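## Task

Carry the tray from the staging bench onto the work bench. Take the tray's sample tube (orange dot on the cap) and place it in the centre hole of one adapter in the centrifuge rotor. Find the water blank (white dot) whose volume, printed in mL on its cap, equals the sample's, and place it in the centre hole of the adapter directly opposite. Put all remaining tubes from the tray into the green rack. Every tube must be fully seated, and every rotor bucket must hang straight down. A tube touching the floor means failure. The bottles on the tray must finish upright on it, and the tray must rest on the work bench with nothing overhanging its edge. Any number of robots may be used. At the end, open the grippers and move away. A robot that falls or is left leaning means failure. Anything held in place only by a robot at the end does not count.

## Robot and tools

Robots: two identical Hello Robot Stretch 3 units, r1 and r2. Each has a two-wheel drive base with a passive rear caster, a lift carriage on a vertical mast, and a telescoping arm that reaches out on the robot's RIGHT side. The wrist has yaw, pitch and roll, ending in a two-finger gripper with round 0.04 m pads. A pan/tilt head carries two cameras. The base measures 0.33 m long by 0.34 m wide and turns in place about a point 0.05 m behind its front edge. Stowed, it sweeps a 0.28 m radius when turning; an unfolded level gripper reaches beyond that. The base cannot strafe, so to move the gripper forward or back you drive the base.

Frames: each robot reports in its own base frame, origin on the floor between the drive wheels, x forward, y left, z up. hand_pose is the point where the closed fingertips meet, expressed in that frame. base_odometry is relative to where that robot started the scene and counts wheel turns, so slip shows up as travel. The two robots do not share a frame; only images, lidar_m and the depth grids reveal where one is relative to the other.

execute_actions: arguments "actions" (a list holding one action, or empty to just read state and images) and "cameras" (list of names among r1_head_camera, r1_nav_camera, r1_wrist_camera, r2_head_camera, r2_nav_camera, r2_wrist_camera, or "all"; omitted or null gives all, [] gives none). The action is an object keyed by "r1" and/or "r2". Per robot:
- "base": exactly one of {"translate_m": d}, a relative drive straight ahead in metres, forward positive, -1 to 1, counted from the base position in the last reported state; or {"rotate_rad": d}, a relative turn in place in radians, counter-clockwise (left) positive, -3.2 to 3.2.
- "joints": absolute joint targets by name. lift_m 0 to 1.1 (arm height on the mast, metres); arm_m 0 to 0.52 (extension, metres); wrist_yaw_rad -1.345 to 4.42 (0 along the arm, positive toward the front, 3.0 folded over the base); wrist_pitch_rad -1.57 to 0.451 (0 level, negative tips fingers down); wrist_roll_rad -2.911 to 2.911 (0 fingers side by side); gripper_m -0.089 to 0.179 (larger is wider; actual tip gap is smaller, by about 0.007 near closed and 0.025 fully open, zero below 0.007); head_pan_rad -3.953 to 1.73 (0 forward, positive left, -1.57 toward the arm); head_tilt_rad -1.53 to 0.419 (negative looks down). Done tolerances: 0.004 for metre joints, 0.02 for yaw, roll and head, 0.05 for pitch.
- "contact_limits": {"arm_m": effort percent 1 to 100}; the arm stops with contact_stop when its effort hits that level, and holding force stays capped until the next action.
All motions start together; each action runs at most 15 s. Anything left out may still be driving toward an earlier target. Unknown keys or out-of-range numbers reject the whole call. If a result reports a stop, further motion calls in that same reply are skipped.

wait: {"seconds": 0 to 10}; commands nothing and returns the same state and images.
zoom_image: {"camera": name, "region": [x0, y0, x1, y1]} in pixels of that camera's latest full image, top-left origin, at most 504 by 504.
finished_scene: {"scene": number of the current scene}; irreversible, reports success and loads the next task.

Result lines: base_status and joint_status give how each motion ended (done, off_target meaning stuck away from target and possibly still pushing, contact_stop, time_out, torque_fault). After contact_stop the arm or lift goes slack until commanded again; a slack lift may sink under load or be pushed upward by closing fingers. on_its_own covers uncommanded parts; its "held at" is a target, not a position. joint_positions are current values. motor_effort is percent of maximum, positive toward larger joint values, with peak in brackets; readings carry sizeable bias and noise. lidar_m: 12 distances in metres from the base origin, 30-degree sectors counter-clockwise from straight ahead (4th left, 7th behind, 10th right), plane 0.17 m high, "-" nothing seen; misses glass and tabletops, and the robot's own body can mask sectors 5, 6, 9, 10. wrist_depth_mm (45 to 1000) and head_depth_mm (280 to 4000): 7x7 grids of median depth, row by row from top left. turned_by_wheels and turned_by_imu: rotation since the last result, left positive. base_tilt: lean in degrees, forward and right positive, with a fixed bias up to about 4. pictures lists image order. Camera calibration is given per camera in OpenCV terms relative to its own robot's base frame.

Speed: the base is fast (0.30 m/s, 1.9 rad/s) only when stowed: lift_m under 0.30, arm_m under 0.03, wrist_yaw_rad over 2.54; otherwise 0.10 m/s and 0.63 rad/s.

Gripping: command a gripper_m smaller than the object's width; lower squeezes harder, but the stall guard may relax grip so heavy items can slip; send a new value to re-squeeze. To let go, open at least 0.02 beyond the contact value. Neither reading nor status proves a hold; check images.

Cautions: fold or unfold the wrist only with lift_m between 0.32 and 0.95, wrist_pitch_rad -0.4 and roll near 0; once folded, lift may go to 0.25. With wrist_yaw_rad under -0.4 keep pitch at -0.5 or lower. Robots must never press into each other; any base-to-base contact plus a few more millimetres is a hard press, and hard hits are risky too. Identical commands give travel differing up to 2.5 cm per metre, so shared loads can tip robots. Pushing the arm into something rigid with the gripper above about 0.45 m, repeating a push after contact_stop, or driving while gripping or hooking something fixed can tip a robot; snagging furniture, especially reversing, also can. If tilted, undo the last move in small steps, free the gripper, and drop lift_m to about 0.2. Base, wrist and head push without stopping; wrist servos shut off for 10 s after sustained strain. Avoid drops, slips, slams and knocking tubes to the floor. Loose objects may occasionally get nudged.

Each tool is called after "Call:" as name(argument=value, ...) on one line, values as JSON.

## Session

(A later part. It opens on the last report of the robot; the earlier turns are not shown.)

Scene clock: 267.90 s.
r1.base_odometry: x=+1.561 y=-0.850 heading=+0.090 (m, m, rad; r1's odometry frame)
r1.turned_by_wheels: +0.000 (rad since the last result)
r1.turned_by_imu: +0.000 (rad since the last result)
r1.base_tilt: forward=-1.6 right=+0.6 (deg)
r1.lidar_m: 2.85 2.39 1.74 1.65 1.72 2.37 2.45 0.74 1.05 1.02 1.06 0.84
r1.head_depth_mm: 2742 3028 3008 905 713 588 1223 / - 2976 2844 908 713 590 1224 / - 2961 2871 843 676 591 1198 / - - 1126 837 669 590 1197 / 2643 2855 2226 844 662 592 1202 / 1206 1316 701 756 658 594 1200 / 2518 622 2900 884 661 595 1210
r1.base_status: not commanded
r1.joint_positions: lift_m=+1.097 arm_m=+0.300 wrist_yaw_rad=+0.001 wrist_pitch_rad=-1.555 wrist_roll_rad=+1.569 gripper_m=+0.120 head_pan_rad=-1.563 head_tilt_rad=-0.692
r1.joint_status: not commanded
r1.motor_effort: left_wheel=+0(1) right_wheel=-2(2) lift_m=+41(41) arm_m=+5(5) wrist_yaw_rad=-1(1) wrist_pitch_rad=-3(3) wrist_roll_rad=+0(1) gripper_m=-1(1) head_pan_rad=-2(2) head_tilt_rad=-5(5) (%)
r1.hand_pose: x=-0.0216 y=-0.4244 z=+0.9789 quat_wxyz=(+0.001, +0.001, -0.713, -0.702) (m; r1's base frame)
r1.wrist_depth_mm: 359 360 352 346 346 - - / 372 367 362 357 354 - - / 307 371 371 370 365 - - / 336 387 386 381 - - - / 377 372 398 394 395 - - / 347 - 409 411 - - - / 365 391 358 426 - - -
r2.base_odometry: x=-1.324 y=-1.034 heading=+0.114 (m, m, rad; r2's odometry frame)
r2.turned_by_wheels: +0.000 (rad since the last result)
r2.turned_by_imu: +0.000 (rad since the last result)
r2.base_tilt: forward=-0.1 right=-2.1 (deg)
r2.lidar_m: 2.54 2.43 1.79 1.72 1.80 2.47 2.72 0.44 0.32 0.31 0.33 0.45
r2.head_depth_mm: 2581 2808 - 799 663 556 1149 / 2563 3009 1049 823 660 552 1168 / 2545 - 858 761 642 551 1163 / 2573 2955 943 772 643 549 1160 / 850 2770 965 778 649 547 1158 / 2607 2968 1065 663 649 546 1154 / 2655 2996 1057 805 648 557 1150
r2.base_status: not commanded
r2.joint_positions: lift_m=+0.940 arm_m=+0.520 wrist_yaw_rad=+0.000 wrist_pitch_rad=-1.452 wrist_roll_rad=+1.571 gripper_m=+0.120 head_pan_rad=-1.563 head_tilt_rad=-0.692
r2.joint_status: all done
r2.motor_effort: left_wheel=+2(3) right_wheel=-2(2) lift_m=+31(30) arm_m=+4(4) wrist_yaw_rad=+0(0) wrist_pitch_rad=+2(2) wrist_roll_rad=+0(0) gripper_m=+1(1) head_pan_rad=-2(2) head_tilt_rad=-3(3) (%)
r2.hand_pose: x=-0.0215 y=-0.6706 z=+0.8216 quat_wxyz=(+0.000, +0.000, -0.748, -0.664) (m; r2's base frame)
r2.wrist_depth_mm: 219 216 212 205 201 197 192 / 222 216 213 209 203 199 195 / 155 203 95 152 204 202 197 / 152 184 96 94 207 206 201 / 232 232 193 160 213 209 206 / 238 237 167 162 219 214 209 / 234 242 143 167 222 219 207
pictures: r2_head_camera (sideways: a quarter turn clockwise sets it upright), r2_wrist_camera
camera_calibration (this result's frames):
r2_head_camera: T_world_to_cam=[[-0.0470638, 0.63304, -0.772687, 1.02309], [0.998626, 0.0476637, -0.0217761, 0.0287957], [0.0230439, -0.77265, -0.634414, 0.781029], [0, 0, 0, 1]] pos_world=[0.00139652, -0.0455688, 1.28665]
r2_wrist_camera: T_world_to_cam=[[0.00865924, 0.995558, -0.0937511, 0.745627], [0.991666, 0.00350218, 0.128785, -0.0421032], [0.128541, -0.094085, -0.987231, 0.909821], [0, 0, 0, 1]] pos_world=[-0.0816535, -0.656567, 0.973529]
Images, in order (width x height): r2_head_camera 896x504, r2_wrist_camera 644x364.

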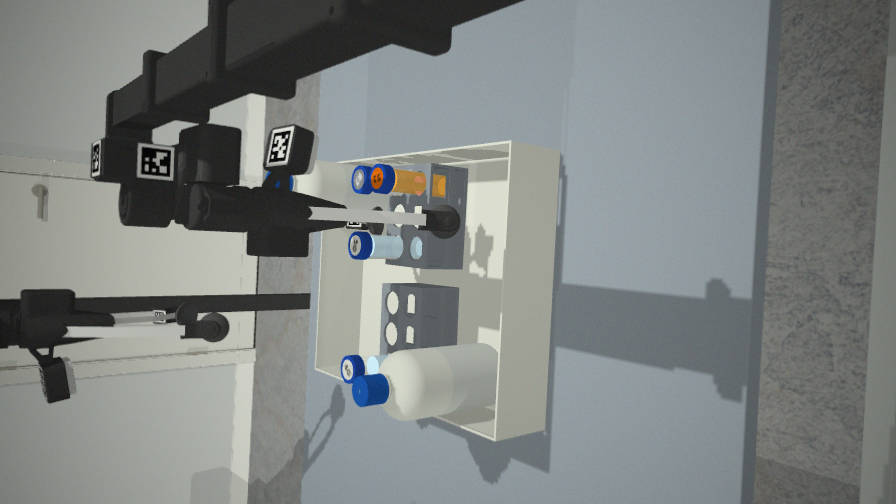

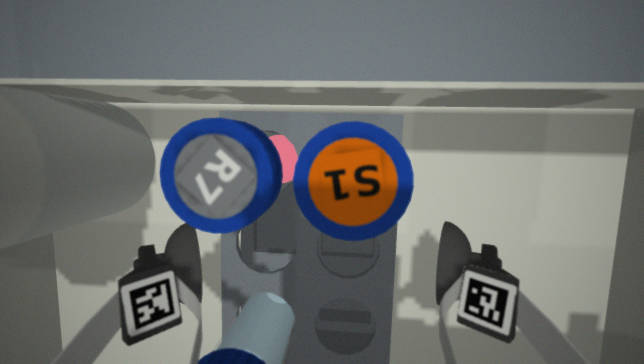

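Call:
execute_actions(actions=[{"r2":{"joints":{"lift_m":0.912,"wrist_pitch_rad":-1.42}}}], cameras=[])

Call:
execute_actions(actions=[{"r2":{"joints":{"gripper_m":0.02}}}], cameras=[])

Call:
execute_actions(actions=[{"r2":{"joints":{"lift_m":0.924}}}], cameras=["r2_wrist_camera","r2_head_camera","r1_head_camera"])

Scene clock: 273.30 s.
r1.base_odometry: x=+1.561 y=-0.850 heading=+0.090 (m, m, rad; r1's odometry frame)
r1.turned_by_wheels: +0.000 (rad since the last result)
r1.turned_by_imu: +0.000 (rad since the last result)
r1.base_tilt: forward=-1.5 right=+0.4 (deg)
r1.lidar_m: 2.85 2.39 1.73 1.65 1.72 2.36 2.45 0.74 1.06 1.02 1.05 0.83
r1.head_depth_mm: 2737 2968 3005 903 714 588 1219 / - 3008 2894 906 714 589 1222 / - 2971 2865 841 675 590 1202 / - - 1132 835 668 591 1195 / 2649 2874 2211 845 664 592 1198 / 1226 1402 709 757 659 593 1207 / 2541 630 1137 887 660 595 1204
r1.base_status: not commanded
r1.joint_positions: lift_m=+1.097 arm_m=+0.300 wrist_yaw_rad=+0.001 wrist_pitch_rad=-1.555 wrist_roll_rad=+1.569 gripper_m=+0.120 head_pan_rad=-1.563 head_tilt_rad=-0.692
r1.joint_status: not commanded
r1.motor_effort: left_wheel=+1(1) right_wheel=-2(2) lift_m=+41(41) arm_m=+5(4) wrist_yaw_rad=-1(1) wrist_pitch_rad=-3(3) wrist_roll_rad=+1(1) gripper_m=+0(0) head_pan_rad=-3(2) head_tilt_rad=-6(5) (%)
r1.hand_pose: x=-0.0216 y=-0.4244 z=+0.9789 quat_wxyz=(+0.001, +0.001, -0.713, -0.702) (m; r1's base frame)
r1.wrist_depth_mm: 358 357 350 347 349 - - / 366 366 362 356 358 - - / 308 373 372 370 365 - - / 336 384 383 382 - - - / 374 375 398 394 397 - - / 352 - 408 413 - - - / 338 391 361 426 - - -
r2.base_odometry: x=-1.324 y=-1.034 heading=+0.114 (m, m, rad; r2's odometry frame)
r2.turned_by_wheels: +0.000 (rad since the last result)
r2.turned_by_imu: +0.000 (rad since the last result)
r2.base_tilt: forward=-0.2 right=-1.9 (deg)
r2.lidar_m: 2.55 2.42 1.78 1.73 1.80 2.47 2.72 0.44 0.32 0.31 0.33 0.45
r2.head_depth_mm: 2559 2862 - - 645 554 1147 / 2571 2781 1043 825 662 552 1170 / 2577 - 856 762 641 550 1164 / 2592 2941 942 772 643 548 1163 / 852 2779 966 780 649 547 1153 / 2606 2988 1063 664 650 546 1155 / 2651 3005 1061 804 649 556 1152
r2.base_status: not commanded
r2.joint_positions: lift_m=+0.912 arm_m=+0.520 wrist_yaw_rad=+0.000 wrist_pitch_rad=-1.423 wrist_roll_rad=+1.571 gripper_m=+0.120 head_pan_rad=-1.563 head_tilt_rad=-0.692
r2.joint_status: all done
r2.motor_effort: left_wheel=+3(3) right_wheel=-2(2) lift_m=+30(31) arm_m=+3(4) wrist_yaw_rad=+0(1) wrist_pitch_rad=+2(3) wrist_roll_rad=+0(0) gripper_m=+0(1) head_pan_rad=-3(2) head_tilt_rad=-2(4) (%)
r2.hand_pose: x=-0.0215 y=-0.6781 z=+0.7939 quat_wxyz=(+0.000, +0.000, -0.757, -0.653) (m; r2's base frame)
r2.wrist_depth_mm: 195 191 185 180 174 169 165 / 158 153 145 139 135 131 127 / 147 161 69 124 63 173 169 / 144 70 68 65 63 176 172 / 210 72 69 67 65 179 175 / 213 210 138 134 129 182 177 / 218 214 139 136 165 188 181
pictures: none
No camera images: the call's "cameras" was empty. Leave "cameras" out to get every camera's image.

Scene clock: 274.80 s.
r1.base_odometry: x=+1.561 y=-0.850 heading=+0.090 (m, m, rad; r1's odometry frame)
r1.turned_by_wheels: +0.000 (rad since the last result)
r1.turned_by_imu: +0.000 (rad since the last result)
r1.base_tilt: forward=-1.7 right=+0.6 (deg)
r1.lidar_m: 2.85 2.39 1.74 1.66 1.71 2.36 2.45 0.74 1.06 1.02 1.05 0.84
r1.head_depth_mm: 2734 2988 3013 903 713 588 1224 / - 2976 2868 908 715 591 1229 / - 2954 2896 842 673 590 1196 / - - 1133 836 670 592 1203 / 2657 2887 2187 847 664 593 1201 / 1228 1403 708 765 659 593 1205 / 2545 622 1145 887 660 595 1207
r1.base_status: not commanded
r1.joint_positions: lift_m=+1.097 arm_m=+0.300 wrist_yaw_rad=+0.001 wrist_pitch_rad=-1.555 wrist_roll_rad=+1.569 gripper_m=+0.120 head_pan_rad=-1.563 head_tilt_rad=-0.692
r1.joint_status: not commanded
r1.motor_effort: left_wheel=+1(1) right_wheel=-2(2) lift_m=+41(40) arm_m=+5(5) wrist_yaw_rad=-1(1) wrist_pitch_rad=-3(3) wrist_roll_rad=+1(1) gripper_m=+0(0) head_pan_rad=-3(3) head_tilt_rad=-5(5) (%)
r1.hand_pose: x=-0.0216 y=-0.4244 z=+0.9789 quat_wxyz=(+0.001, +0.001, -0.713, -0.702) (m; r1's base frame)
r1.wrist_depth_mm: 358 356 351 347 346 - - / 367 365 365 357 354 - - / 309 371 371 371 367 - - / 338 386 386 383 - - - / 374 379 395 397 396 - - / 355 - 408 411 - - - / 328 398 360 425 - - -
r2.base_odometry: x=-1.324 y=-1.034 heading=+0.114 (m, m, rad; r2's odometry frame)
r2.turned_by_wheels: +0.000 (rad since the last result)
r2.turned_by_imu: +0.000 (rad since the last result)
r2.base_tilt: forward=-0.1 right=-1.9 (deg)
r2.lidar_m: 2.54 2.43 1.79 1.73 1.80 2.48 2.72 0.44 0.32 0.31 0.33 0.45
r2.head_depth_mm: 2596 2888 - - 647 555 1150 / 2610 2783 1045 825 661 553 1164 / 2615 - 857 763 642 550 1168 / 2607 2915 942 778 642 549 1166 / 851 2803 966 781 649 546 1158 / 2606 2971 1062 665 650 557 1156 / 2647 2977 1062 806 647 556 1153
r2.base_status: not commanded
r2.joint_positions: lift_m=+0.912 arm_m=+0.520 wrist_yaw_rad=+0.000 wrist_pitch_rad=-1.425 wrist_roll_rad=+1.571 gripper_m=+0.021 head_pan_rad=-1.563 head_tilt_rad=-0.692
r2.joint_status: all done
r2.motor_effort: left_wheel=+3(2) right_wheel=-2(2) lift_m=+30(31) arm_m=+3(3) wrist_yaw_rad=+0(0) wrist_pitch_rad=+3(3) wrist_roll_rad=+0(0) gripper_m=-20(96) head_pan_rad=-2(2) head_tilt_rad=-3(2) (%)
r2.hand_pose: x=-0.0215 y=-0.6777 z=+0.7939 quat_wxyz=(+0.000, -0.001, -0.757, -0.654) (m; r2's base frame)
r2.wrist_depth_mm: 197 191 185 180 175 171 166 / 158 153 146 141 136 132 128 / 148 162 72 124 64 174 170 / 145 71 69 66 64 179 172 / 212 73 71 68 66 183 176 / 217 210 140 135 130 184 179 / 221 216 140 137 167 190 184
pictures: none
No camera images: the call's "cameras" was empty. Leave "cameras" out to get every camera's image.

Scene clock: 275.90 s.
r1.base_odometry: x=+1.561 y=-0.850 heading=+0.090 (m, m, rad; r1's odometry frame)
r1.turned_by_wheels: +0.000 (rad since the last result)
r1.turned_by_imu: +0.000 (rad since the last result)
r1.base_tilt: forward=-1.8 right=+0.7 (deg)
r1.lidar_m: 2.85 2.39 1.74 1.65 1.71 2.37 2.44 0.74 1.06 1.02 1.06 0.84
r1.head_depth_mm: 2719 2980 3039 907 712 589 1220 / - 2991 2873 909 715 590 1222 / - 2947 2883 844 674 590 1197 / - - 1134 834 670 591 1203 / 2665 2907 2186 840 664 592 1200 / 1214 1318 706 763 658 592 1203 / 2508 641 1140 882 660 595 1204
r1.base_status: not commanded
r1.joint_positions: lift_m=+1.097 arm_m=+0.300 wrist_yaw_rad=+0.001 wrist_pitch_rad=-1.555 wrist_roll_rad=+1.569 gripper_m=+0.120 head_pan_rad=-1.563 head_tilt_rad=-0.692
r1.joint_status: not commanded
r1.motor_effort: left_wheel=+1(1) right_wheel=-2(2) lift_m=+42(41) arm_m=+5(5) wrist_yaw_rad=-1(1) wrist_pitch_rad=-3(3) wrist_roll_rad=+1(1) gripper_m=+0(0) head_pan_rad=-3(2) head_tilt_rad=-5(5) (%)
r1.hand_pose: x=-0.0216 y=-0.4244 z=+0.9789 quat_wxyz=(+0.001, +0.001, -0.713, -0.702) (m; r1's base frame)
r1.wrist_depth_mm: 361 358 350 348 348 - - / 365 365 364 359 357 - - / 308 373 369 370 367 - - / 336 385 389 382 - - - / 371 371 395 400 400 - - / 345 - 407 413 - - - / 332 386 357 426 - - -
r2.base_odometry: x=-1.324 y=-1.034 heading=+0.114 (m, m, rad; r2's odometry frame)
r2.turned_by_wheels: +0.000 (rad since the last result)
r2.turned_by_imu: +0.000 (rad since the last result)
r2.base_tilt: forward=-0.1 right=-1.8 (deg)
r2.lidar_m: 2.54 2.43 1.79 1.72 1.80 2.48 2.72 0.44 0.33 0.31 0.33 0.45
r2.head_depth_mm: 2601 2871 - 786 662 554 1145 / 2598 - 1040 824 661 552 1166 / 2574 - 869 761 640 549 1157 / 2587 2903 944 770 643 548 1161 / 850 2802 965 780 649 546 1152 / 2606 2986 1065 664 651 546 1150 / 2638 2987 1057 804 649 556 1150
r2.base_status: not commanded
r2.joint_positions: lift_m=+0.924 arm_m=+0.520 wrist_yaw_rad=-0.001 wrist_pitch_rad=-1.431 wrist_roll_rad=+1.571 gripper_m=+0.024 head_pan_rad=-1.563 head_tilt_rad=-0.692
r2.joint_status: all done
r2.motor_effort: left_wheel=+3(4) right_wheel=-2(3) lift_m=+46(46) arm_m=+4(3) wrist_yaw_rad=+1(1) wrist_pitch_rad=+7(8) wrist_roll_rad=+0(0) gripper_m=-17(20) head_pan_rad=-2(2) head_tilt_rad=-3(3) (%)
r2.hand_pose: x=-0.0215 y=-0.6760 z=+0.8053 quat_wxyz=(+0.000, -0.001, -0.754, -0.656) (m; r2's base frame)
r2.wrist_depth_mm: 205 200 194 190 186 180 175 / 181 195 185 176 168 162 156 / 150 194 73 132 72 185 180 / 146 173 74 74 73 187 183 / 217 216 75 138 75 191 188 / 226 223 142 142 141 194 190 / 228 224 144 143 176 198 193
pictures: r1_head_camera (sideways: a quarter turn clockwise sets it upright), r2_head_camera (sideways: a quarter turn clockwise sets it upright), r2_wrist_camera
camera_calibration (this result's frames):
r1_head_camera: T_world_to_cam=[[0.0397118, 0.595942, -0.802045, 1.06493], [0.998717, -0.048923, 0.0130985, -0.0244387], [-0.0314325, -0.801536, -0.59712, 0.736749], [0, 0, 0, 1]] pos_world=[0.00527502, -0.0453005, 1.29437]
r2_head_camera: T_world_to_cam=[[-0.0470639, 0.633041, -0.772687, 1.02309], [0.998626, 0.0476638, -0.0217761, 0.0287957], [0.023044, -0.77265, -0.634414, 0.781029], [0, 0, 0, 1]] pos_world=[0.00139652, -0.0455688, 1.28665]
r2_wrist_camera: T_world_to_cam=[[0.00969353, 0.993382, -0.114447, 0.764681], [0.991661, 0.00515931, 0.128774, -0.0388539], [0.128512, -0.114741, -0.985048, 0.877519], [0, 0, 0, 1]] pos_world=[-0.0816545, -0.658733, 0.956917]
Images, in order (width x height): r1_head_camera 896x504, r2_head_camera 896x504, r2_wrist_camera 644x364.

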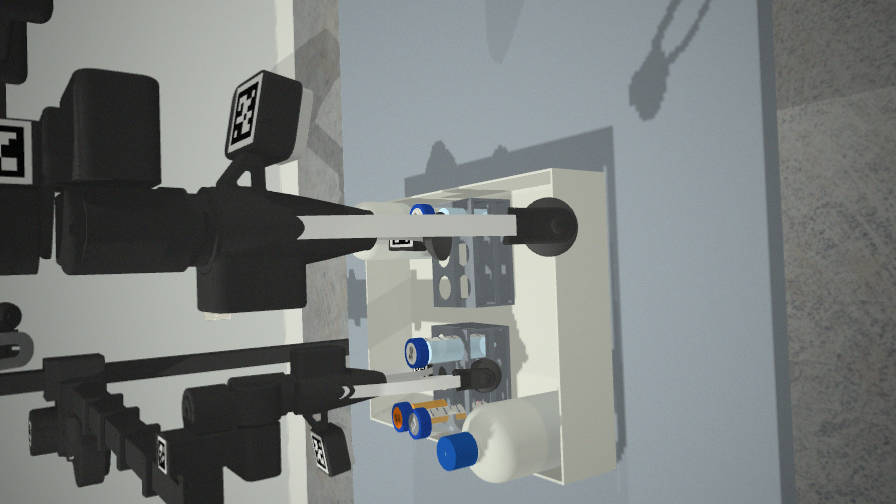

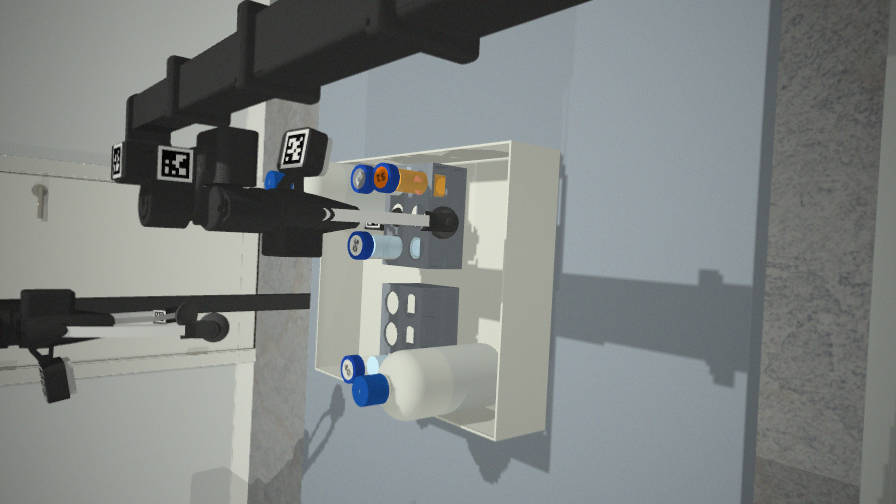

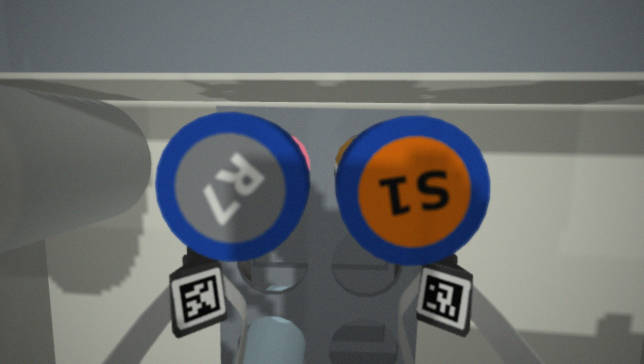

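Call:
execute_actions(actions=[{"r2":{"joints":{"lift_m":0.913}},"r1":{"base":{"rotate_rad":0.9},"joints":{"arm_m":0.1}}}], cameras=[])

Call:
execute_actions(actions=[{"r2":{"joints":{"gripper_m":0.12}},"r1":{"base":{"translate_m":0.18},"joints":{"gripper_m":0.06}}}], cameras=[])

Call:
execute_actions(actions=[{"r2":{"joints":{"lift_m":1.05}},"r1":{"base":{"rotate_rad":-0.9}}}], cameras=[])

Call:
execute_actions(actions=[{"r2":{"base":{"translate_m":0.08},"joints":{"gripper_m":0.06,"arm_m":0.4}},"r1":{"base":{"translate_m":-0.05},"joints":{"arm_m":0.5,"wrist_pitch_rad":-1.47,"lift_m":1.0}}}], cameras=["r1_wrist_camera","r1_head_camera"])

Scene clock: 293.70 s.
r1.base_odometry: x=+1.561 y=-0.850 heading=+0.990 (m, m, rad; r1's odometry frame)
r1.turned_by_wheels: +0.900 (rad since the last result)
r1.turned_by_imu: +0.908 (rad since the last result)
r1.base_tilt: forward=-1.6 right=+0.6 (deg)
r1.lidar_m: 1.83 1.65 1.66 2.09 3.88 0.74 1.11 1.02 1.03 0.84 2.85 2.84
r1.head_depth_mm: - - 1085 - 691 591 1177 / - - - 840 712 620 1221 / - - - - - 1392 1250 / 3233 3388 3132 - 1173 1437 1243 / 2975 3279 3059 898 1597 1373 1227 / 2761 3019 3071 997 1653 1446 1225 / 2570 2802 2925 2247 1770 1451 1233
r1.base_status: done
r1.joint_positions: lift_m=+1.097 arm_m=+0.100 wrist_yaw_rad=+0.001 wrist_pitch_rad=-1.555 wrist_roll_rad=+1.569 gripper_m=+0.120 head_pan_rad=-1.563 head_tilt_rad=-0.692
r1.joint_status: all done
r1.motor_effort: left_wheel=-3(5) right_wheel=+2(3) lift_m=+41(41) arm_m=-4(5) wrist_yaw_rad=-1(1) wrist_pitch_rad=-3(3) wrist_roll_rad=+1(1) gripper_m=-1(1) head_pan_rad=-3(3) head_tilt_rad=-4(5) (%)
r1.hand_pose: x=-0.0216 y=-0.2251 z=+0.9789 quat_wxyz=(+0.001, +0.001, -0.713, -0.702) (m; r1's base frame)
r1.wrist_depth_mm: 360 357 352 - - - - / 372 364 - - - - - / 382 - - - - - - / 402 - - - - - - / - - - - - - - / - - - - - - - / - - - - - - -
r2.base_odometry: x=-1.324 y=-1.034 heading=+0.114 (m, m, rad; r2's odometry frame)
r2.turned_by_wheels: +0.000 (rad since the last result)
r2.turned_by_imu: +0.000 (rad since the last result)
r2.base_tilt: forward=-0.1 right=-1.8 (deg)
r2.lidar_m: 2.54 2.42 1.79 1.73 1.80 2.48 2.72 0.44 0.32 0.31 0.33 0.45
r2.head_depth_mm: 2556 2855 - 773 654 553 1145 / 2575 - 1043 825 661 553 1165 / 2494 - 881 760 642 551 1162 / 2615 2901 941 770 646 548 1158 / 2567 2841 964 779 650 546 1155 / 2608 2952 1068 664 651 558 1153 / 2645 2990 1060 804 649 557 1154
r2.base_status: not commanded
r2.joint_positions: lift_m=+0.921 arm_m=+0.520 wrist_yaw_rad=-0.001 wrist_pitch_rad=-1.433 wrist_roll_rad=+1.571 gripper_m=+0.024 head_pan_rad=-1.563 head_tilt_rad=-0.692
r2.joint_status: lift_m contact_stop (moved -0.003 of -0.011)
r2.on_its_own: lift_m is slack since a contact_stop, until your next command for it (your +0.913 is given up)
r2.motor_effort: left_wheel=+2(3) right_wheel=-1(2) lift_m=+38(38) arm_m=+3(3) wrist_yaw_rad=+0(0) wrist_pitch_rad=+8(9) wrist_roll_rad=+0(0) gripper_m=-17(18) head_pan_rad=-2(2) head_tilt_rad=-3(3) (%)
r2.hand_pose: x=-0.0215 y=-0.6757 z=+0.8028 quat_wxyz=(+0.000, -0.001, -0.754, -0.657) (m; r2's base frame)
r2.wrist_depth_mm: 205 200 194 188 184 181 176 / 179 194 185 178 170 163 158 / 150 192 72 131 71 184 178 / 147 165 73 73 72 185 181 / 216 215 74 137 74 191 186 / 223 218 141 141 139 193 187 / 229 223 144 143 177 197 194
pictures: none
No camera images: the call's "cameras" was empty. Leave "cameras" out to get every camera's image.

not run: a stop came earlier in this reply.

not run: a stop came earlier in this reply.

not run: a stop came earlier in this reply.

So it had merely slipped. Continue.

Call:
execute_actions(actions=[{"r2":{"joints":{"gripper_m":0.12}},"r1":{"base":{"translate_m":0.18},"joints":{"gripper_m":0.06}}}], cameras=[])

Call:
execute_actions(actions=[{"r2":{"joints":{"lift_m":1.05}},"r1":{"base":{"rotate_rad":-0.9}}}], cameras=[])

Call:
execute_actions(actions=[{"r2":{"base":{"translate_m":0.08},"joints":{"gripper_m":0.06,"arm_m":0.4}},"r1":{"base":{"translate_m":-0.05},"joints":{"arm_m":0.5,"wrist_pitch_rad":-1.47,"lift_m":1.0}}}], cameras=["r1_wrist_camera","r1_head_camera"])

Scene clock: 302.00 s.
r1.base_odometry: x=+1.660 y=-0.700 heading=+0.989 (m, m, rad; r1's odometry frame)
r1.turned_by_wheels: +0.000 (rad since the last result)
r1.turned_by_imu: +0.000 (rad since the last result)
r1.base_tilt: forward=-1.6 right=+0.6 (deg)
r1.lidar_m: 1.67 1.51 1.52 1.91 3.90 0.91 0.93 1.16 1.17 0.82 2.73 2.59
r1.head_depth_mm: - - 1095 - 698 1436 1218 / - - - 843 785 1434 1222 / - - - - - 1447 1187 / 3089 3273 3126 - 1183 1356 1201 / 2838 3110 3077 2164 1700 1444 1227 / 2657 2914 2999 2243 1759 1443 1228 / 2473 2692 2823 2238 1765 1440 1229
r1.base_status: done
r1.joint_positions: lift_m=+1.097 arm_m=+0.100 wrist_yaw_rad=+0.001 wrist_pitch_rad=-1.555 wrist_roll_rad=+1.569 gripper_m=+0.060 head_pan_rad=-1.563 head_tilt_rad=-0.692
r1.joint_status: all done
r1.motor_effort: left_wheel=-3(3) right_wheel=+1(5) lift_m=+41(41) arm_m=-4(5) wrist_yaw_rad=-1(1) wrist_pitch_rad=-3(3) wrist_roll_rad=+1(0) gripper_m=+0(81) head_pan_rad=-3(3) head_tilt_rad=-6(5) (%)
r1.hand_pose: x=-0.0216 y=-0.2251 z=+0.9789 quat_wxyz=(+0.001, +0.001, -0.713, -0.702) (m; r1's base frame)
r1.wrist_depth_mm: 372 - - - - - - / - - - - - - - / 805 - - - - - - / - - - - - - - / - - - - - - - / - - - - - - - / - - - - - - -
r2.base_odometry: x=-1.324 y=-1.034 heading=+0.114 (m, m, rad; r2's odometry frame)
r2.turned_by_wheels: +0.000 (rad since the last result)
r2.turned_by_imu: +0.000 (rad since the last result)
r2.base_tilt: forward=-0.1 right=-2.1 (deg)
r2.lidar_m: 2.54 2.42 1.79 1.72 1.79 2.48 2.72 0.44 0.32 0.31 0.33 0.45
r2.head_depth_mm: 2577 2871 - 773 654 554 1142 / 2513 - 1041 824 660 552 1163 / 2576 - 842 778 640 550 1164 / 2555 2896 941 786 644 548 1156 / 2574 2900 967 782 650 546 1155 / 2638 2975 1064 666 650 546 1151 / 2654 3005 1059 803 648 557 1151
r2.base_status: not commanded
r2.joint_positions: lift_m=+0.921 arm_m=+0.520 wrist_yaw_rad=-0.001 wrist_pitch_rad=-1.428 wrist_roll_rad=+1.571 gripper_m=+0.120 head_pan_rad=-1.563 head_tilt_rad=-0.692
r2.joint_status: all done
r2.on_its_own: lift_m is slack since a contact_stop, until your next command for it (your +0.913 is given up)
r2.motor_effort: left_wheel=+2(2) right_wheel=-1(2) lift_m=+38(38) arm_m=+3(3) wrist_yaw_rad=+1(0) wrist_pitch_rad=+5(8) wrist_roll_rad=+0(0) gripper_m=+1(82) head_pan_rad=-2(2) head_tilt_rad=-3(3) (%)
r2.hand_pose: x=-0.0215 y=-0.6768 z=+0.8028 quat_wxyz=(+0.000, -0.001, -0.755, -0.655) (m; r2's base frame)
r2.wrist_depth_mm: 204 198 192 187 184 178 173 / 180 194 184 175 167 162 155 / 149 70 129 71 184 181 177 / 139 71 72 71 73 186 181 / 214 72 135 73 74 189 184 / 224 220 139 140 199 193 190 / 226 223 140 170 201 198 191
pictures: none
No camera images: the call's "cameras" was empty. Leave "cameras" out to get every camera's image.

Scene clock: 304.37 s.
r1.base_odometry: x=+1.660 y=-0.700 heading=+0.090 (m, m, rad; r1's odometry frame)
r1.turned_by_wheels: -0.900 (rad since the last result)
r1.turned_by_imu: -0.909 (rad since the last result)
r1.base_tilt: forward=-1.8 right=+0.6 (deg)
r1.lidar_m: 2.74 2.18 1.59 1.52 1.57 2.17 2.58 0.91 1.20 1.16 1.20 0.82
r1.head_depth_mm: - - 1095 - 693 1432 1224 / - - - 811 714 1442 1219 / - - - - - 1437 1185 / 2007 761 798 - 696 1406 1200 / 685 1595 1007 773 698 1407 1229 / 2762 3081 1253 918 720 1414 1231 / 2766 3055 1261 917 723 1415 1231
r1.base_status: done
r1.joint_positions: lift_m=+1.097 arm_m=+0.100 wrist_yaw_rad=+0.001 wrist_pitch_rad=-1.555 wrist_roll_rad=+1.569 gripper_m=+0.060 head_pan_rad=-1.563 head_tilt_rad=-0.692
r1.joint_status: not commanded
r1.motor_effort: left_wheel=+1(5) right_wheel=-2(4) lift_m=+41(41) arm_m=-4(4) wrist_yaw_rad=-1(1) wrist_pitch_rad=-3(3) wrist_roll_rad=+0(1) gripper_m=+1(0) head_pan_rad=-3(2) head_tilt_rad=-6(6) (%)
r1.hand_pose: x=-0.0216 y=-0.2251 z=+0.9789 quat_wxyz=(+0.001, +0.001, -0.713, -0.702) (m; r1's base frame)
r1.wrist_depth_mm: 362 - - - - - - / 375 - - - - - - / 386 - - - - - - / 402 - - - - - - / 413 428 - - - - - / 427 433 - - - - - / 439 441 - - - - -
r2.base_odometry: x=-1.324 y=-1.034 heading=+0.114 (m, m, rad; r2's odometry frame)
r2.turned_by_wheels: +0.000 (rad since the last result)
r2.turned_by_imu: +0.000 (rad since the last result)
r2.base_tilt: forward=-0.1 right=-1.9 (deg)
r2.lidar_m: 2.54 2.43 1.78 1.72 1.80 2.47 2.72 0.44 0.32 0.31 0.33 0.45
r2.head_depth_mm: 2683 2909 2719 828 663 555 1146 / 2639 2910 1091 824 661 552 1166 / - 2990 696 817 640 550 1163 / 1371 2936 759 812 643 548 1166 / 2604 2962 964 781 648 546 1155 / 2648 2972 1065 664 650 545 1153 / 2663 2992 1059 803 648 556 1149
r2.base_status: not commanded
r2.joint_positions: lift_m=+1.050 arm_m=+0.520 wrist_yaw_rad=-0.001 wrist_pitch_rad=-1.426 wrist_roll_rad=+1.571 gripper_m=+0.120 head_pan_rad=-1.563 head_tilt_rad=-0.692
r2.joint_status: all done
r2.motor_effort: left_wheel=+3(3) right_wheel=-1(2) lift_m=+48(50) arm_m=+3(3) wrist_yaw_rad=+0(1) wrist_pitch_rad=+4(5) wrist_roll_rad=+0(0) gripper_m=+1(2) head_pan_rad=-2(2) head_tilt_rad=-3(3) (%)
r2.hand_pose: x=-0.0215 y=-0.6775 z=+0.9313 quat_wxyz=(+0.000, -0.001, -0.756, -0.654) (m; r2's base frame)
r2.wrist_depth_mm: 337 327 318 308 302 293 286 / 345 338 327 315 308 298 290 / 200 194 75 138 234 300 282 / 181 74 76 82 86 310 278 / 368 279 78 144 315 315 280 / 380 296 144 151 327 314 307 / 384 364 140 170 329 327 318
pictures: none
No camera images: the call's "cameras" was empty. Leave "cameras" out to get every camera's image.

Scene clock: 308.50 s.
r1.base_odometry: x=+1.610 y=-0.704 heading=+0.090 (m, m, rad; r1's odometry frame)
r1.turned_by_wheels: +0.000 (rad since the last result)
r1.turned_by_imu: +0.000 (rad since the last result)
r1.base_tilt: forward=-1.7 right=+0.7 (deg)
r1.lidar_m: 2.79 2.17 1.59 1.51 1.57 2.17 2.54 0.87 1.20 1.16 1.20 0.86
r1.head_depth_mm: 2804 - 1147 905 715 1434 1224 / 2793 - 1234 905 714 1435 1225 / 2759 3160 958 867 715 1429 1223 / 1225 - 1074 785 716 1401 1222 / 792 2976 1091 780 719 1411 1227 / 2760 3050 1256 816 722 1406 1226 / 2749 3027 1263 919 721 1416 1230
r1.base_status: done
r1.joint_positions: lift_m=+1.000 arm_m=+0.500 wrist_yaw_rad=+0.001 wrist_pitch_rad=-1.468 wrist_roll_rad=+1.569 gripper_m=+0.060 head_pan_rad=-1.563 head_tilt_rad=-0.692
r1.joint_status: all done
r1.motor_effort: left_wheel=+1(3) right_wheel=-2(5) lift_m=+29(35) arm_m=+5(6) wrist_yaw_rad=-1(1) wrist_pitch_rad=-1(2) wrist_roll_rad=+1(1) gripper_m=+0(1) head_pan_rad=-2(3) head_tilt_rad=-5(5) (%)
r1.hand_pose: x=-0.0215 y=-0.6466 z=+0.8816 quat_wxyz=(+0.001, +0.001, -0.742, -0.670) (m; r1's base frame)
r1.wrist_depth_mm: 219 240 261 250 248 242 879 / 229 250 273 263 257 248 241 / 239 263 281 272 265 254 - / 276 270 290 281 272 263 967 / 329 316 301 289 276 271 973 / 342 324 314 298 296 282 - / 334 335 315 277 303 294 -
r2.base_odometry: x=-1.244 y=-1.024 heading=+0.114 (m, m, rad; r2's odometry frame)
r2.turned_by_wheels: +0.000 (rad since the last result)
r2.turned_by_imu: +0.000 (rad since the last result)
r2.base_tilt: forward=-0.1 right=-2.0 (deg)
r2.lidar_m: 2.46 2.42 1.78 1.72 1.79 2.47 2.80 0.44 0.33 0.31 0.33 0.45
r2.head_depth_mm: 2675 2889 2713 827 663 555 1147 / - 2896 959 790 642 552 1171 / - - 934 738 640 550 1163 / 704 2801 913 730 647 549 1160 / 2612 2966 1067 661 650 546 1157 / 2660 2980 1063 808 652 558 1157 / 2666 2966 1062 804 649 556 1150
r2.base_status: done
r2.joint_positions: lift_m=+1.050 arm_m=+0.400 wrist_yaw_rad=-0.001 wrist_pitch_rad=-1.424 wrist_roll_rad=+1.571 gripper_m=+0.060 head_pan_rad=-1.563 head_tilt_rad=-0.692
r2.joint_status: all done
r2.motor_effort: left_wheel=+3(8) right_wheel=-2(4) lift_m=+48(48) arm_m=-4(5) wrist_yaw_rad=+1(1) wrist_pitch_rad=+2(4) wrist_roll_rad=+0(0) gripper_m=-8(83) head_pan_rad=-2(2) head_tilt_rad=-2(4) (%)
r2.hand_pose: x=-0.0215 y=-0.5589 z=+0.9314 quat_wxyz=(+0.000, -0.001, -0.757, -0.654) (m; r2's base frame)
r2.wrist_depth_mm: 272 302 300 292 299 290 286 / 281 330 322 315 303 300 289 / 342 336 74 135 79 302 296 / 351 350 75 78 80 314 298 / 350 353 77 142 81 313 306 / 361 364 143 146 149 317 311 / 327 299 143 148 181 332 322
pictures: r1_head_camera (sideways: a quarter turn clockwise sets it upright), r1_wrist_camera
camera_calibration (this result's frames):
r1_head_camera: T_world_to_cam=[[0.0397167, 0.595942, -0.802045, 1.06493], [0.998716, -0.0489312, 0.0130985, -0.0244387], [-0.0314391, -0.801535, -0.59712, 0.736749], [0, 0, 0, 1]] pos_world=[0.00527465, -0.0453004, 1.29437]
r1_wrist_camera: T_world_to_cam=[[-0.0457579, 0.992101, -0.116799, 0.739883], [0.978885, 0.0678491, 0.192823, -0.0798205], [0.199224, -0.10551, -0.974257, 0.958781], [0, 0, 0, 1]] pos_world=[-0.0790218, -0.627462, 1.03591]
Images, in order (width x height): r1_head_camera 896x504, r1_wrist_camera 644x364.

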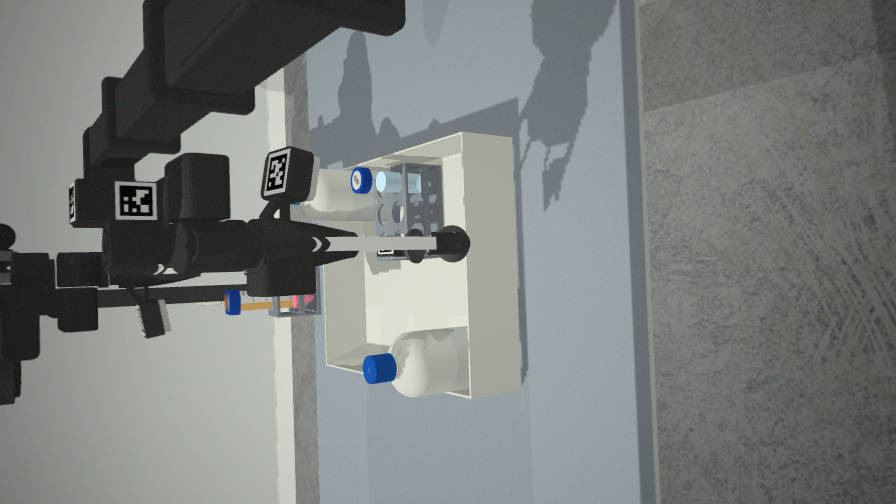

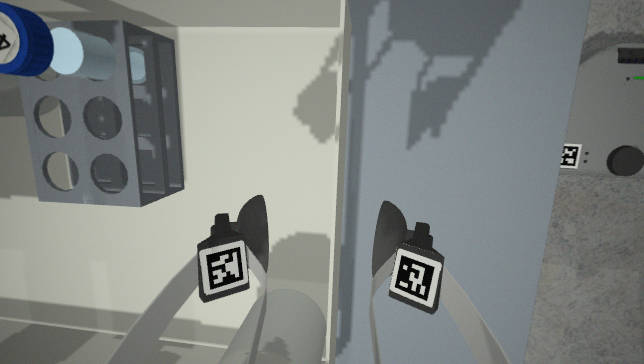

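Whoa: r2 lifted the rack out and holds it.

Call:
execute_actions(actions=[{"r2":{"joints":{"gripper_m":0.04}}}], cameras=["r2_wrist_camera","r2_head_camera","r2_nav_camera"])

Scene clock: 311.80 s.
r1.base_odometry: x=+1.610 y=-0.704 heading=+0.090 (m, m, rad; r1's odometry frame)
r1.turned_by_wheels: +0.000 (rad since the last result)
r1.turned_by_imu: +0.000 (rad since the last result)
r1.base_tilt: forward=-1.6 right=+0.7 (deg)
r1.lidar_m: 2.78 2.18 1.59 1.51 1.57 2.17 2.54 0.87 1.21 1.16 1.20 0.86
r1.head_depth_mm: 2832 - 1152 903 713 1430 1221 / 2790 - 1241 904 713 1433 1227 / 2746 3187 954 865 717 1441 1220 / 1223 - 1072 785 718 1405 1229 / 791 3011 1088 780 717 1408 1229 / 2758 3043 1256 822 719 1414 1228 / 2777 3045 1266 919 721 1411 1230
r1.base_status: not commanded
r1.joint_positions: lift_m=+1.000 arm_m=+0.500 wrist_yaw_rad=+0.001 wrist_pitch_rad=-1.468 wrist_roll_rad=+1.569 gripper_m=+0.060 head_pan_rad=-1.563 head_tilt_rad=-0.692
r1.joint_status: not commanded
r1.motor_effort: left_wheel=+1(1) right_wheel=-2(2) lift_m=+29(29) arm_m=+4(5) wrist_yaw_rad=-1(1) wrist_pitch_rad=-1(1) wrist_roll_rad=+1(1) gripper_m=-1(0) head_pan_rad=-2(2) head_tilt_rad=-5(5) (%)
r1.hand_pose: x=-0.0215 y=-0.6466 z=+0.8816 quat_wxyz=(+0.001, +0.001, -0.742, -0.670) (m; r1's base frame)
r1.wrist_depth_mm: 220 240 262 251 247 241 860 / 228 248 271 264 256 248 243 / 238 263 280 271 265 255 - / 277 271 290 279 272 264 959 / 329 314 301 290 277 270 993 / 342 328 311 296 296 281 - / 334 338 315 277 302 291 -
r2.base_odometry: x=-1.244 y=-1.024 heading=+0.114 (m, m, rad; r2's odometry frame)
r2.turned_by_wheels: +0.000 (rad since the last result)
r2.turned_by_imu: +0.000 (rad since the last result)
r2.base_tilt: forward=-0.1 right=-2.0 (deg)
r2.lidar_m: 2.47 2.42 1.79 1.73 1.80 2.47 2.80 0.44 0.32 0.31 0.33 0.45
r2.head_depth_mm: 2662 2893 2724 829 663 554 1148 / - 2843 963 790 642 552 1164 / - - 935 738 640 550 1166 / 705 2739 915 729 644 548 1159 / 2615 2947 1071 660 649 546 1160 / 2629 2949 1063 808 651 556 1151 / 2656 3001 1058 804 649 556 1151
r2.base_status: not commanded
r2.joint_positions: lift_m=+1.050 arm_m=+0.400 wrist_yaw_rad=-0.001 wrist_pitch_rad=-1.424 wrist_roll_rad=+1.571 gripper_m=+0.041 head_pan_rad=-1.563 head_tilt_rad=-0.692
r2.joint_status: all done
r2.motor_effort: left_wheel=+2(2) right_wheel=-2(2) lift_m=+48(48) arm_m=-4(4) wrist_yaw_rad=+1(0) wrist_pitch_rad=+3(3) wrist_roll_rad=+0(0) gripper_m=-14(83) head_pan_rad=-2(3) head_tilt_rad=-4(3) (%)
r2.hand_pose: x=-0.0215 y=-0.5589 z=+0.9314 quat_wxyz=(+0.000, -0.001, -0.757, -0.654) (m; r2's base frame)
r2.wrist_depth_mm: 269 300 296 291 294 292 285 / 279 334 322 313 306 299 293 / 346 345 74 136 79 303 299 / 348 350 75 78 79 306 302 / 358 353 77 142 81 318 304 / 363 370 143 145 147 323 314 / 328 305 142 148 181 331 321
pictures: r2_head_camera (sideways: a quarter turn clockwise sets it upright), r2_nav_camera (sideways: a quarter turn counterclockwise sets it upright), r2_wrist_camera
camera_calibration (this result's frames):
r2_head_camera: T_world_to_cam=[[-0.0470637, 0.63304, -0.772687, 1.02309], [0.998626, 0.0476634, -0.0217761, 0.0287957], [0.0230437, -0.77265, -0.634414, 0.781029], [0, 0, 0, 1]] pos_world=[0.0013965, -0.0455688, 1.28665]
r2_nav_camera: T_world_to_cam=[[0.0207562, -0.59921, 0.800323, -0.997375], [-0.999375, 0.0104642, 0.0337533, 0.0230013], [-0.0286001, -0.800523, -0.598619, 0.748692], [0, 0, 0, 1]] pos_world=[0.0651013, 0.00146699, 1.24563]
r2_wrist_camera: T_world_to_cam=[[0.00963362, 0.992476, -0.122056, 0.669294], [0.991661, 0.00620524, 0.128726, -0.0550576], [0.128515, -0.122278, -0.98414, 1.01004], [0, 0, 0, 1]] pos_world=[-0.0816553, -0.54041, 1.0828]
Images, in order (width x height): r2_head_camera 896x504, r2_nav_camera 672x504, r2_wrist_camera 644x364.

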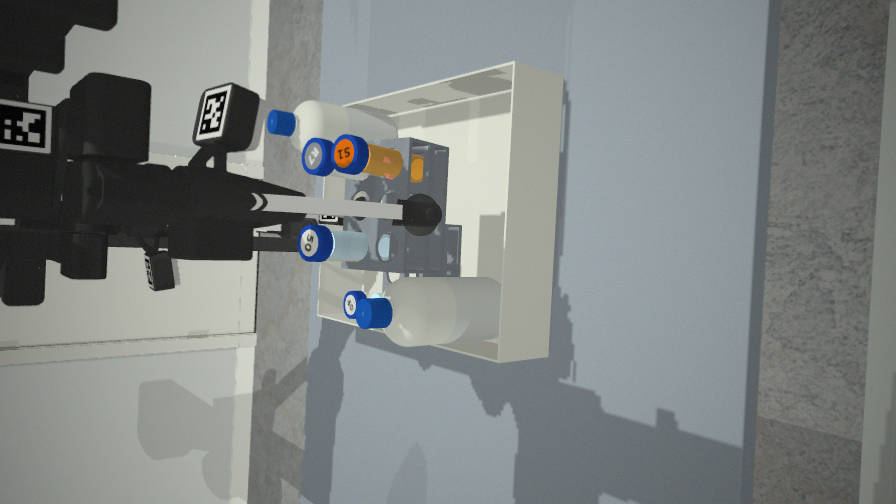

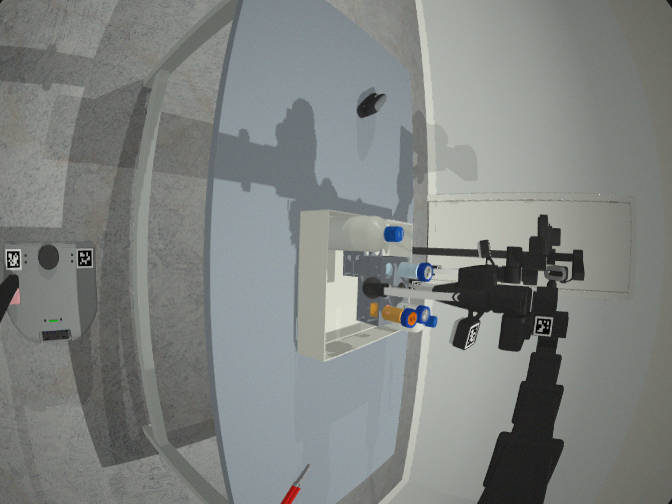

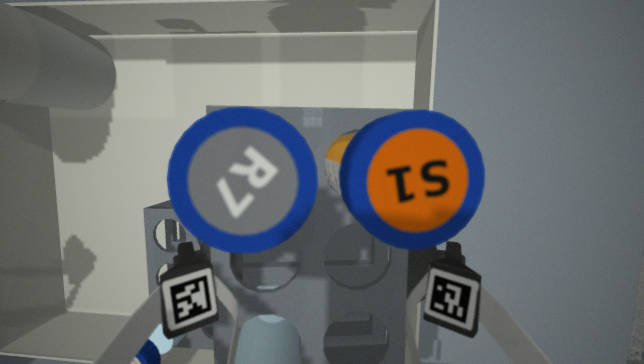

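Call:
execute_actions(actions=[{"r2":{"joints":{"arm_m":0.2}},"r1":{"joints":{"lift_m":0.915,"arm_m":0.49}}}], cameras=[])

Call:
execute_actions(actions=[{"r2":{"base":{"translate_m":1.0}},"r1":{"joints":{"gripper_m":-0.03}}}], cameras=[])

Call:
execute_actions(actions=[{"r2":{"base":{"translate_m":1.0}},"r1":{"joints":{"arm_m":0.26}}}], cameras=["r1_head_camera","r1_wrist_camera","r2_nav_camera"])

Scene clock: 323.10 s.
r1.base_odometry: x=+1.610 y=-0.704 heading=+0.090 (m, m, rad; r1's odometry frame)
r1.turned_by_wheels: +0.000 (rad since the last result)
r1.turned_by_imu: -0.001 (rad since the last result)
r1.base_tilt: forward=-1.8 right=+0.6 (deg)
r1.lidar_m: 2.78 2.18 1.59 1.51 1.57 2.16 2.54 0.86 1.21 1.16 1.20 0.86
r1.head_depth_mm: 2826 3125 3158 - 673 1438 1222 / 2820 3048 - 872 714 1438 1220 / 2776 3005 1154 855 715 1442 1226 / 1228 2957 - 786 717 1410 1227 / 1230 2976 1254 779 719 1403 1227 / 2758 3067 1248 818 720 1413 1231 / 2753 3029 1261 919 722 1413 1230
r1.base_status: not commanded
r1.joint_positions: lift_m=+0.915 arm_m=+0.490 wrist_yaw_rad=+0.001 wrist_pitch_rad=-1.468 wrist_roll_rad=+1.569 gripper_m=+0.060 head_pan_rad=-1.563 head_tilt_rad=-0.692
r1.joint_status: all done
r1.motor_effort: left_wheel=+1(1) right_wheel=-2(2) lift_m=+30(29) arm_m=-5(5) wrist_yaw_rad=-1(1) wrist_pitch_rad=-1(1) wrist_roll_rad=+1(1) gripper_m=+1(0) head_pan_rad=-2(3) head_tilt_rad=-5(5) (%)
r1.hand_pose: x=-0.0215 y=-0.6373 z=+0.7966 quat_wxyz=(+0.001, +0.001, -0.742, -0.670) (m; r1's base frame)
r1.wrist_depth_mm: 190 188 182 173 172 166 161 / 196 194 188 180 176 171 165 / 199 202 193 186 183 176 170 / 205 209 200 193 188 181 174 / 221 216 207 199 193 186 183 / 233 225 217 206 204 192 189 / 242 234 223 215 207 198 199
r2.base_odometry: x=-1.244 y=-1.024 heading=+0.114 (m, m, rad; r2's odometry frame)
r2.turned_by_wheels: +0.000 (rad since the last result)
r2.turned_by_imu: +0.000 (rad since the last result)
r2.base_tilt: forward=+0.0 right=-1.9 (deg)
r2.lidar_m: 2.47 2.43 1.79 1.72 1.79 2.47 2.80 0.44 0.32 0.31 0.33 0.45
r2.head_depth_mm: - - 2840 802 664 554 1144 / - - 878 743 611 552 1169 / - - - 478 455 550 1166 / 1045 847 2948 465 456 549 1166 / 2566 2949 1067 661 650 547 1158 / 2641 2984 1065 808 652 558 1155 / 2649 2988 1059 805 648 556 1148
r2.base_status: not commanded
r2.joint_positions: lift_m=+1.050 arm_m=+0.200 wrist_yaw_rad=+0.000 wrist_pitch_rad=-1.423 wrist_roll_rad=+1.571 gripper_m=+0.041 head_pan_rad=-1.563 head_tilt_rad=-0.692
r2.joint_status: all done
r2.motor_effort: left_wheel=+3(3) right_wheel=-2(2) lift_m=+48(48) arm_m=-4(5) wrist_yaw_rad=+0(0) wrist_pitch_rad=+2(2) wrist_roll_rad=+0(0) gripper_m=-15(14) head_pan_rad=-2(2) head_tilt_rad=-2(2) (%)
r2.hand_pose: x=-0.0215 y=-0.3589 z=+0.9314 quat_wxyz=(+0.000, -0.001, -0.757, -0.653) (m; r2's base frame)
r2.wrist_depth_mm: 334 298 316 311 306 957 957 / 344 336 322 321 312 - 979 / 348 340 74 135 78 - 999 / 357 351 75 78 79 - - / 347 355 77 142 81 - - / 302 315 143 145 147 - - / 238 292 142 147 182 - -
pictures: none
No camera images: the call's "cameras" was empty. Leave "cameras" out to get every camera's image.

Scene clock: 334.40 s.
r1.base_odometry: x=+1.610 y=-0.704 heading=+0.090 (m, m, rad; r1's odometry frame)
r1.turned_by_wheels: +0.000 (rad since the last result)
r1.turned_by_imu: -0.001 (rad since the last result)
r1.base_tilt: forward=-1.8 right=+0.9 (deg)
r1.lidar_m: 2.78 2.18 1.59 1.52 1.57 2.17 2.54 0.87 1.20 1.16 1.20 0.86
r1.head_depth_mm: 2813 3107 3183 - 671 1436 1222 / 2816 3083 - 873 715 1425 1217 / 2777 3013 1153 859 716 1433 1230 / 2770 3035 - 901 714 1404 1228 / 2771 3088 1253 775 717 1412 1226 / 2734 3073 1254 818 720 1413 1231 / 2747 3050 1267 917 721 1419 1229
r1.base_status: not commanded
r1.joint_positions: lift_m=+0.915 arm_m=+0.490 wrist_yaw_rad=+0.001 wrist_pitch_rad=-1.445 wrist_roll_rad=+1.569 gripper_m=-0.029 head_pan_rad=-1.563 head_tilt_rad=-0.692
r1.joint_status: all done
r1.motor_effort: left_wheel=+1(1) right_wheel=-2(2) lift_m=+29(29) arm_m=-4(5) wrist_yaw_rad=-1(1) wrist_pitch_rad=-13(18) wrist_roll_rad=+1(0) gripper_m=-13(88) head_pan_rad=-3(2) head_tilt_rad=-5(5) (%)
r1.hand_pose: x=-0.0215 y=-0.6431 z=+0.7967 quat_wxyz=(+0.001, +0.001, -0.750, -0.662) (m; r1's base frame)
r1.wrist_depth_mm: 176 190 183 176 171 164 158 / 179 197 189 181 177 169 162 / 203 203 196 187 182 174 167 / 198 211 203 194 188 179 173 / 193 218 210 - 193 185 177 / 240 230 218 208 199 191 185 / 251 239 223 217 209 197 191
r2.base_odometry: x=-0.251 y=-0.910 heading=+0.115 (m, m, rad; r2's odometry frame)
r2.turned_by_wheels: +0.000 (rad since the last result)
r2.turned_by_imu: -0.003 (rad since the last result)
r2.base_tilt: forward=-0.1 right=-1.9 (deg)
r2.lidar_m: 1.48 2.42 1.78 1.72 1.79 2.45 1.23 0.44 0.43 3.03 3.16 1.74
r2.head_depth_mm: - - 2855 859 1588 1360 869 / - - 2864 1231 1385 1360 1166 / - - - 478 455 1349 1164 / 2620 2911 2927 466 455 1351 1161 / 2620 2981 2651 2006 1597 1344 1157 / 2653 2986 2614 1993 1601 1341 1156 / 2652 2990 2615 1985 1603 1332 1151
r2.base_status: done
r2.joint_positions: lift_m=+1.050 arm_m=+0.200 wrist_yaw_rad=+0.000 wrist_pitch_rad=-1.423 wrist_roll_rad=+1.571 gripper_m=+0.041 head_pan_rad=-1.563 head_tilt_rad=-0.692
r2.joint_status: not commanded
r2.motor_effort: left_wheel=+3(10) right_wheel=-2(3) lift_m=+48(48) arm_m=-4(4) wrist_yaw_rad=+0(0) wrist_pitch_rad=+2(3) wrist_roll_rad=+0(0) gripper_m=-14(15) head_pan_rad=-2(2) head_tilt_rad=-3(3) (%)
r2.hand_pose: x=-0.0215 y=-0.3589 z=+0.9314 quat_wxyz=(+0.000, -0.001, -0.757, -0.653) (m; r2's base frame)
r2.wrist_depth_mm: 758 - - - - 971 927 / - - - - - 979 949 / - - 74 135 78 - 958 / - - 75 78 79 - - / - - 77 142 81 - - / - - 144 146 148 - - / - - 142 147 182 - -
pictures: none
No camera images: the call's "cameras" was empty. Leave "cameras" out to get every camera's image.

Scene clock: 345.70 s.
r1.base_odometry: x=+1.610 y=-0.704 heading=+0.090 (m, m, rad; r1's odometry frame)
r1.turned_by_wheels: +0.000 (rad since the last result)
r1.turned_by_imu: -0.001 (rad since the last result)
r1.base_tilt: forward=-1.6 right=+0.6 (deg)
r1.lidar_m: 2.79 2.18 1.59 1.51 1.57 2.17 2.54 0.87 1.21 1.16 1.20 0.86
r1.head_depth_mm: 2809 3072 3152 - 692 1394 1220 / 2786 3101 3356 - 673 1368 1224 / 2823 3083 - - 690 1337 1221 / 2792 3085 3248 892 672 1372 1222 / 2781 3067 1255 876 694 1340 1223 / 2768 3063 1258 884 545 1349 1231 / 2728 3072 1255 919 722 1410 1231
r1.base_status: not commanded
r1.joint_positions: lift_m=+0.915 arm_m=+0.260 wrist_yaw_rad=+0.001 wrist_pitch_rad=-1.456 wrist_roll_rad=+1.571 gripper_m=-0.029 head_pan_rad=-1.563 head_tilt_rad=-0.692
r1.joint_status: all done
r1.motor_effort: left_wheel=+1(1) right_wheel=-2(2) lift_m=+32(32) arm_m=-6(7) wrist_yaw_rad=-1(0) wrist_pitch_rad=-8(15) wrist_roll_rad=+0(1) gripper_m=-13(14) head_pan_rad=-2(3) head_tilt_rad=-5(3) (%)
r1.hand_pose: x=-0.0215 y=-0.4106 z=+0.7965 quat_wxyz=(+0.001, +0.000, -0.746, -0.666) (m; r1's base frame)
r1.wrist_depth_mm: 179 191 183 177 861 821 806 / 176 196 188 183 897 - - / 181 201 194 189 923 - - / 211 209 201 195 942 921 900 / 207 218 209 - 959 953 900 / 237 228 218 212 - 985 917 / 246 236 223 - - - 974
r2.base_odometry: x=+0.742 y=-0.796 heading=+0.115 (m, m, rad; r2's odometry frame)
r2.turned_by_wheels: +0.000 (rad since the last result)
r2.turned_by_imu: -0.003 (rad since the last result)
r2.base_tilt: forward=-0.1 right=-1.9 (deg)
r2.lidar_m: 1.28 2.42 1.77 1.71 1.78 2.44 1.32 1.33 3.16 3.03 1.06 0.55
r2.head_depth_mm: - - 2814 1977 1631 1360 1171 / - - 2825 1905 1509 1352 1163 / - - - 479 455 1355 1165 / 2636 2934 2955 466 455 1353 1151 / 2676 2938 2647 2000 1608 1345 1159 / 2644 2987 2654 1983 1608 1341 1154 / 2652 3028 2496 1799 1516 1336 1149
r2.base_status: done
r2.joint_positions: lift_m=+1.050 arm_m=+0.200 wrist_yaw_rad=+0.000 wrist_pitch_rad=-1.423 wrist_roll_rad=+1.571 gripper_m=+0.041 head_pan_rad=-1.563 head_tilt_rad=-0.692
r2.joint_status: not commanded
r2.motor_effort: left_wheel=+3(10) right_wheel=-3(3) lift_m=+48(48) arm_m=-4(5) wrist_yaw_rad=-1(1) wrist_pitch_rad=+2(2) wrist_roll_rad=+0(0) gripper_m=-14(15) head_pan_rad=-2(3) head_tilt_rad=-3(3) (%)
r2.hand_pose: x=-0.0215 y=-0.3589 z=+0.9314 quat_wxyz=(+0.000, -0.001, -0.757, -0.653) (m; r2's base frame)
r2.wrist_depth_mm: - - - - - 987 940 / - - - - - 953 937 / - - 74 135 78 - 995 / - - 75 78 79 - - / - - 77 141 81 - - / - - 143 146 148 - - / - - 143 147 181 - -
pictures: r1_head_camera (sideways: a quarter turn clockwise sets it upright), r1_wrist_camera, r2_nav_camera (sideways: a quarter turn counterclockwise sets it upright)
camera_calibration (this result's frames):
r1_head_camera: T_world_to_cam=[[0.0397168, 0.595942, -0.802045, 1.06493], [0.998716, -0.0489313, 0.0130985, -0.0244387], [-0.0314392, -0.801535, -0.59712, 0.736749], [0, 0, 0, 1]] pos_world=[0.00527465, -0.0453004, 1.29437]
r1_wrist_camera: T_world_to_cam=[[-0.0440478, 0.990637, -0.129224, 0.505189], [0.978963, 0.0685956, 0.192164, -0.0785996], [0.199229, -0.118041, -0.972818, 0.894513], [0, 0, 0, 1]] pos_world=[-0.079014, -0.389478, 0.950584]
r2_nav_camera: T_world_to_cam=[[0.0207563, -0.59921, 0.800323, -0.997375], [-0.999375, 0.0104641, 0.0337533, 0.0230013], [-0.0286, -0.800523, -0.598619, 0.748692], [0, 0, 0, 1]] pos_world=[0.0651013, 0.00146699, 1.24563]
Images, in order (width x height): r1_head_camera 896x504, r1_wrist_camera 644x364, r2_nav_camera 672x504.

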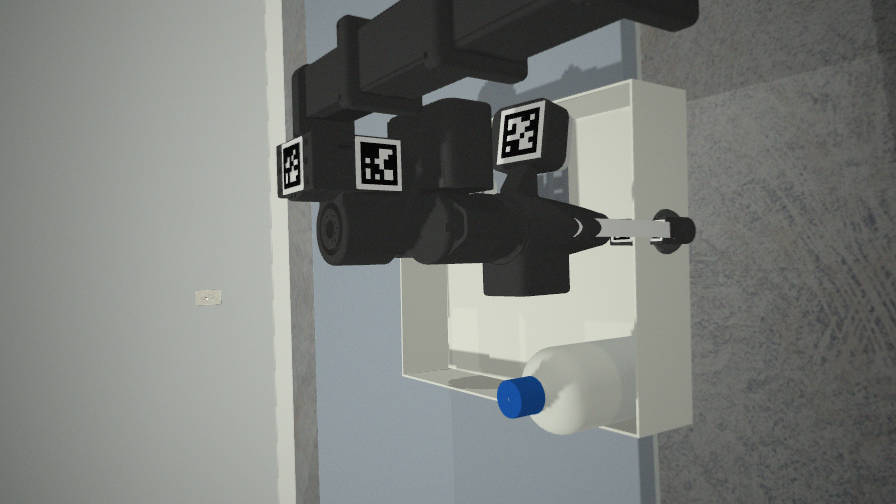

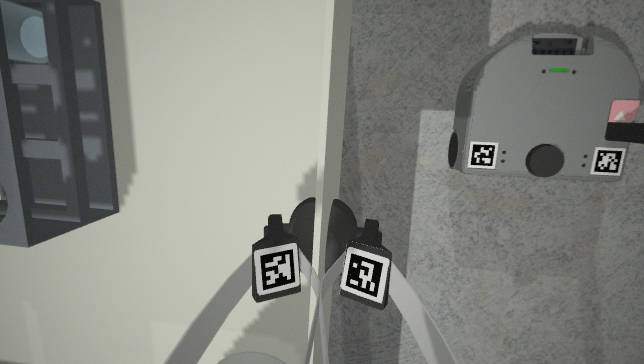

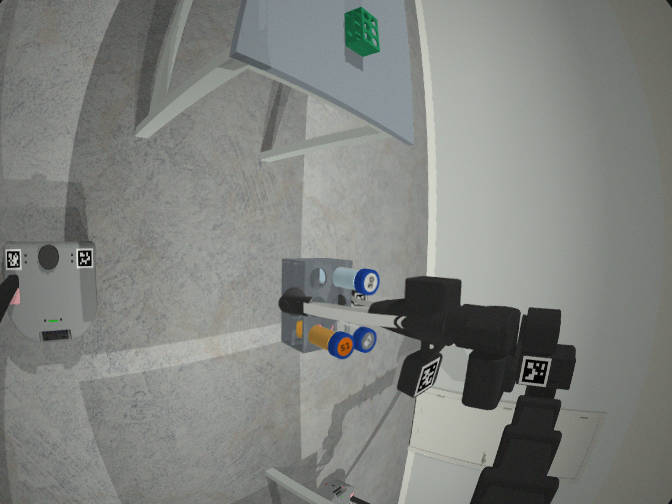

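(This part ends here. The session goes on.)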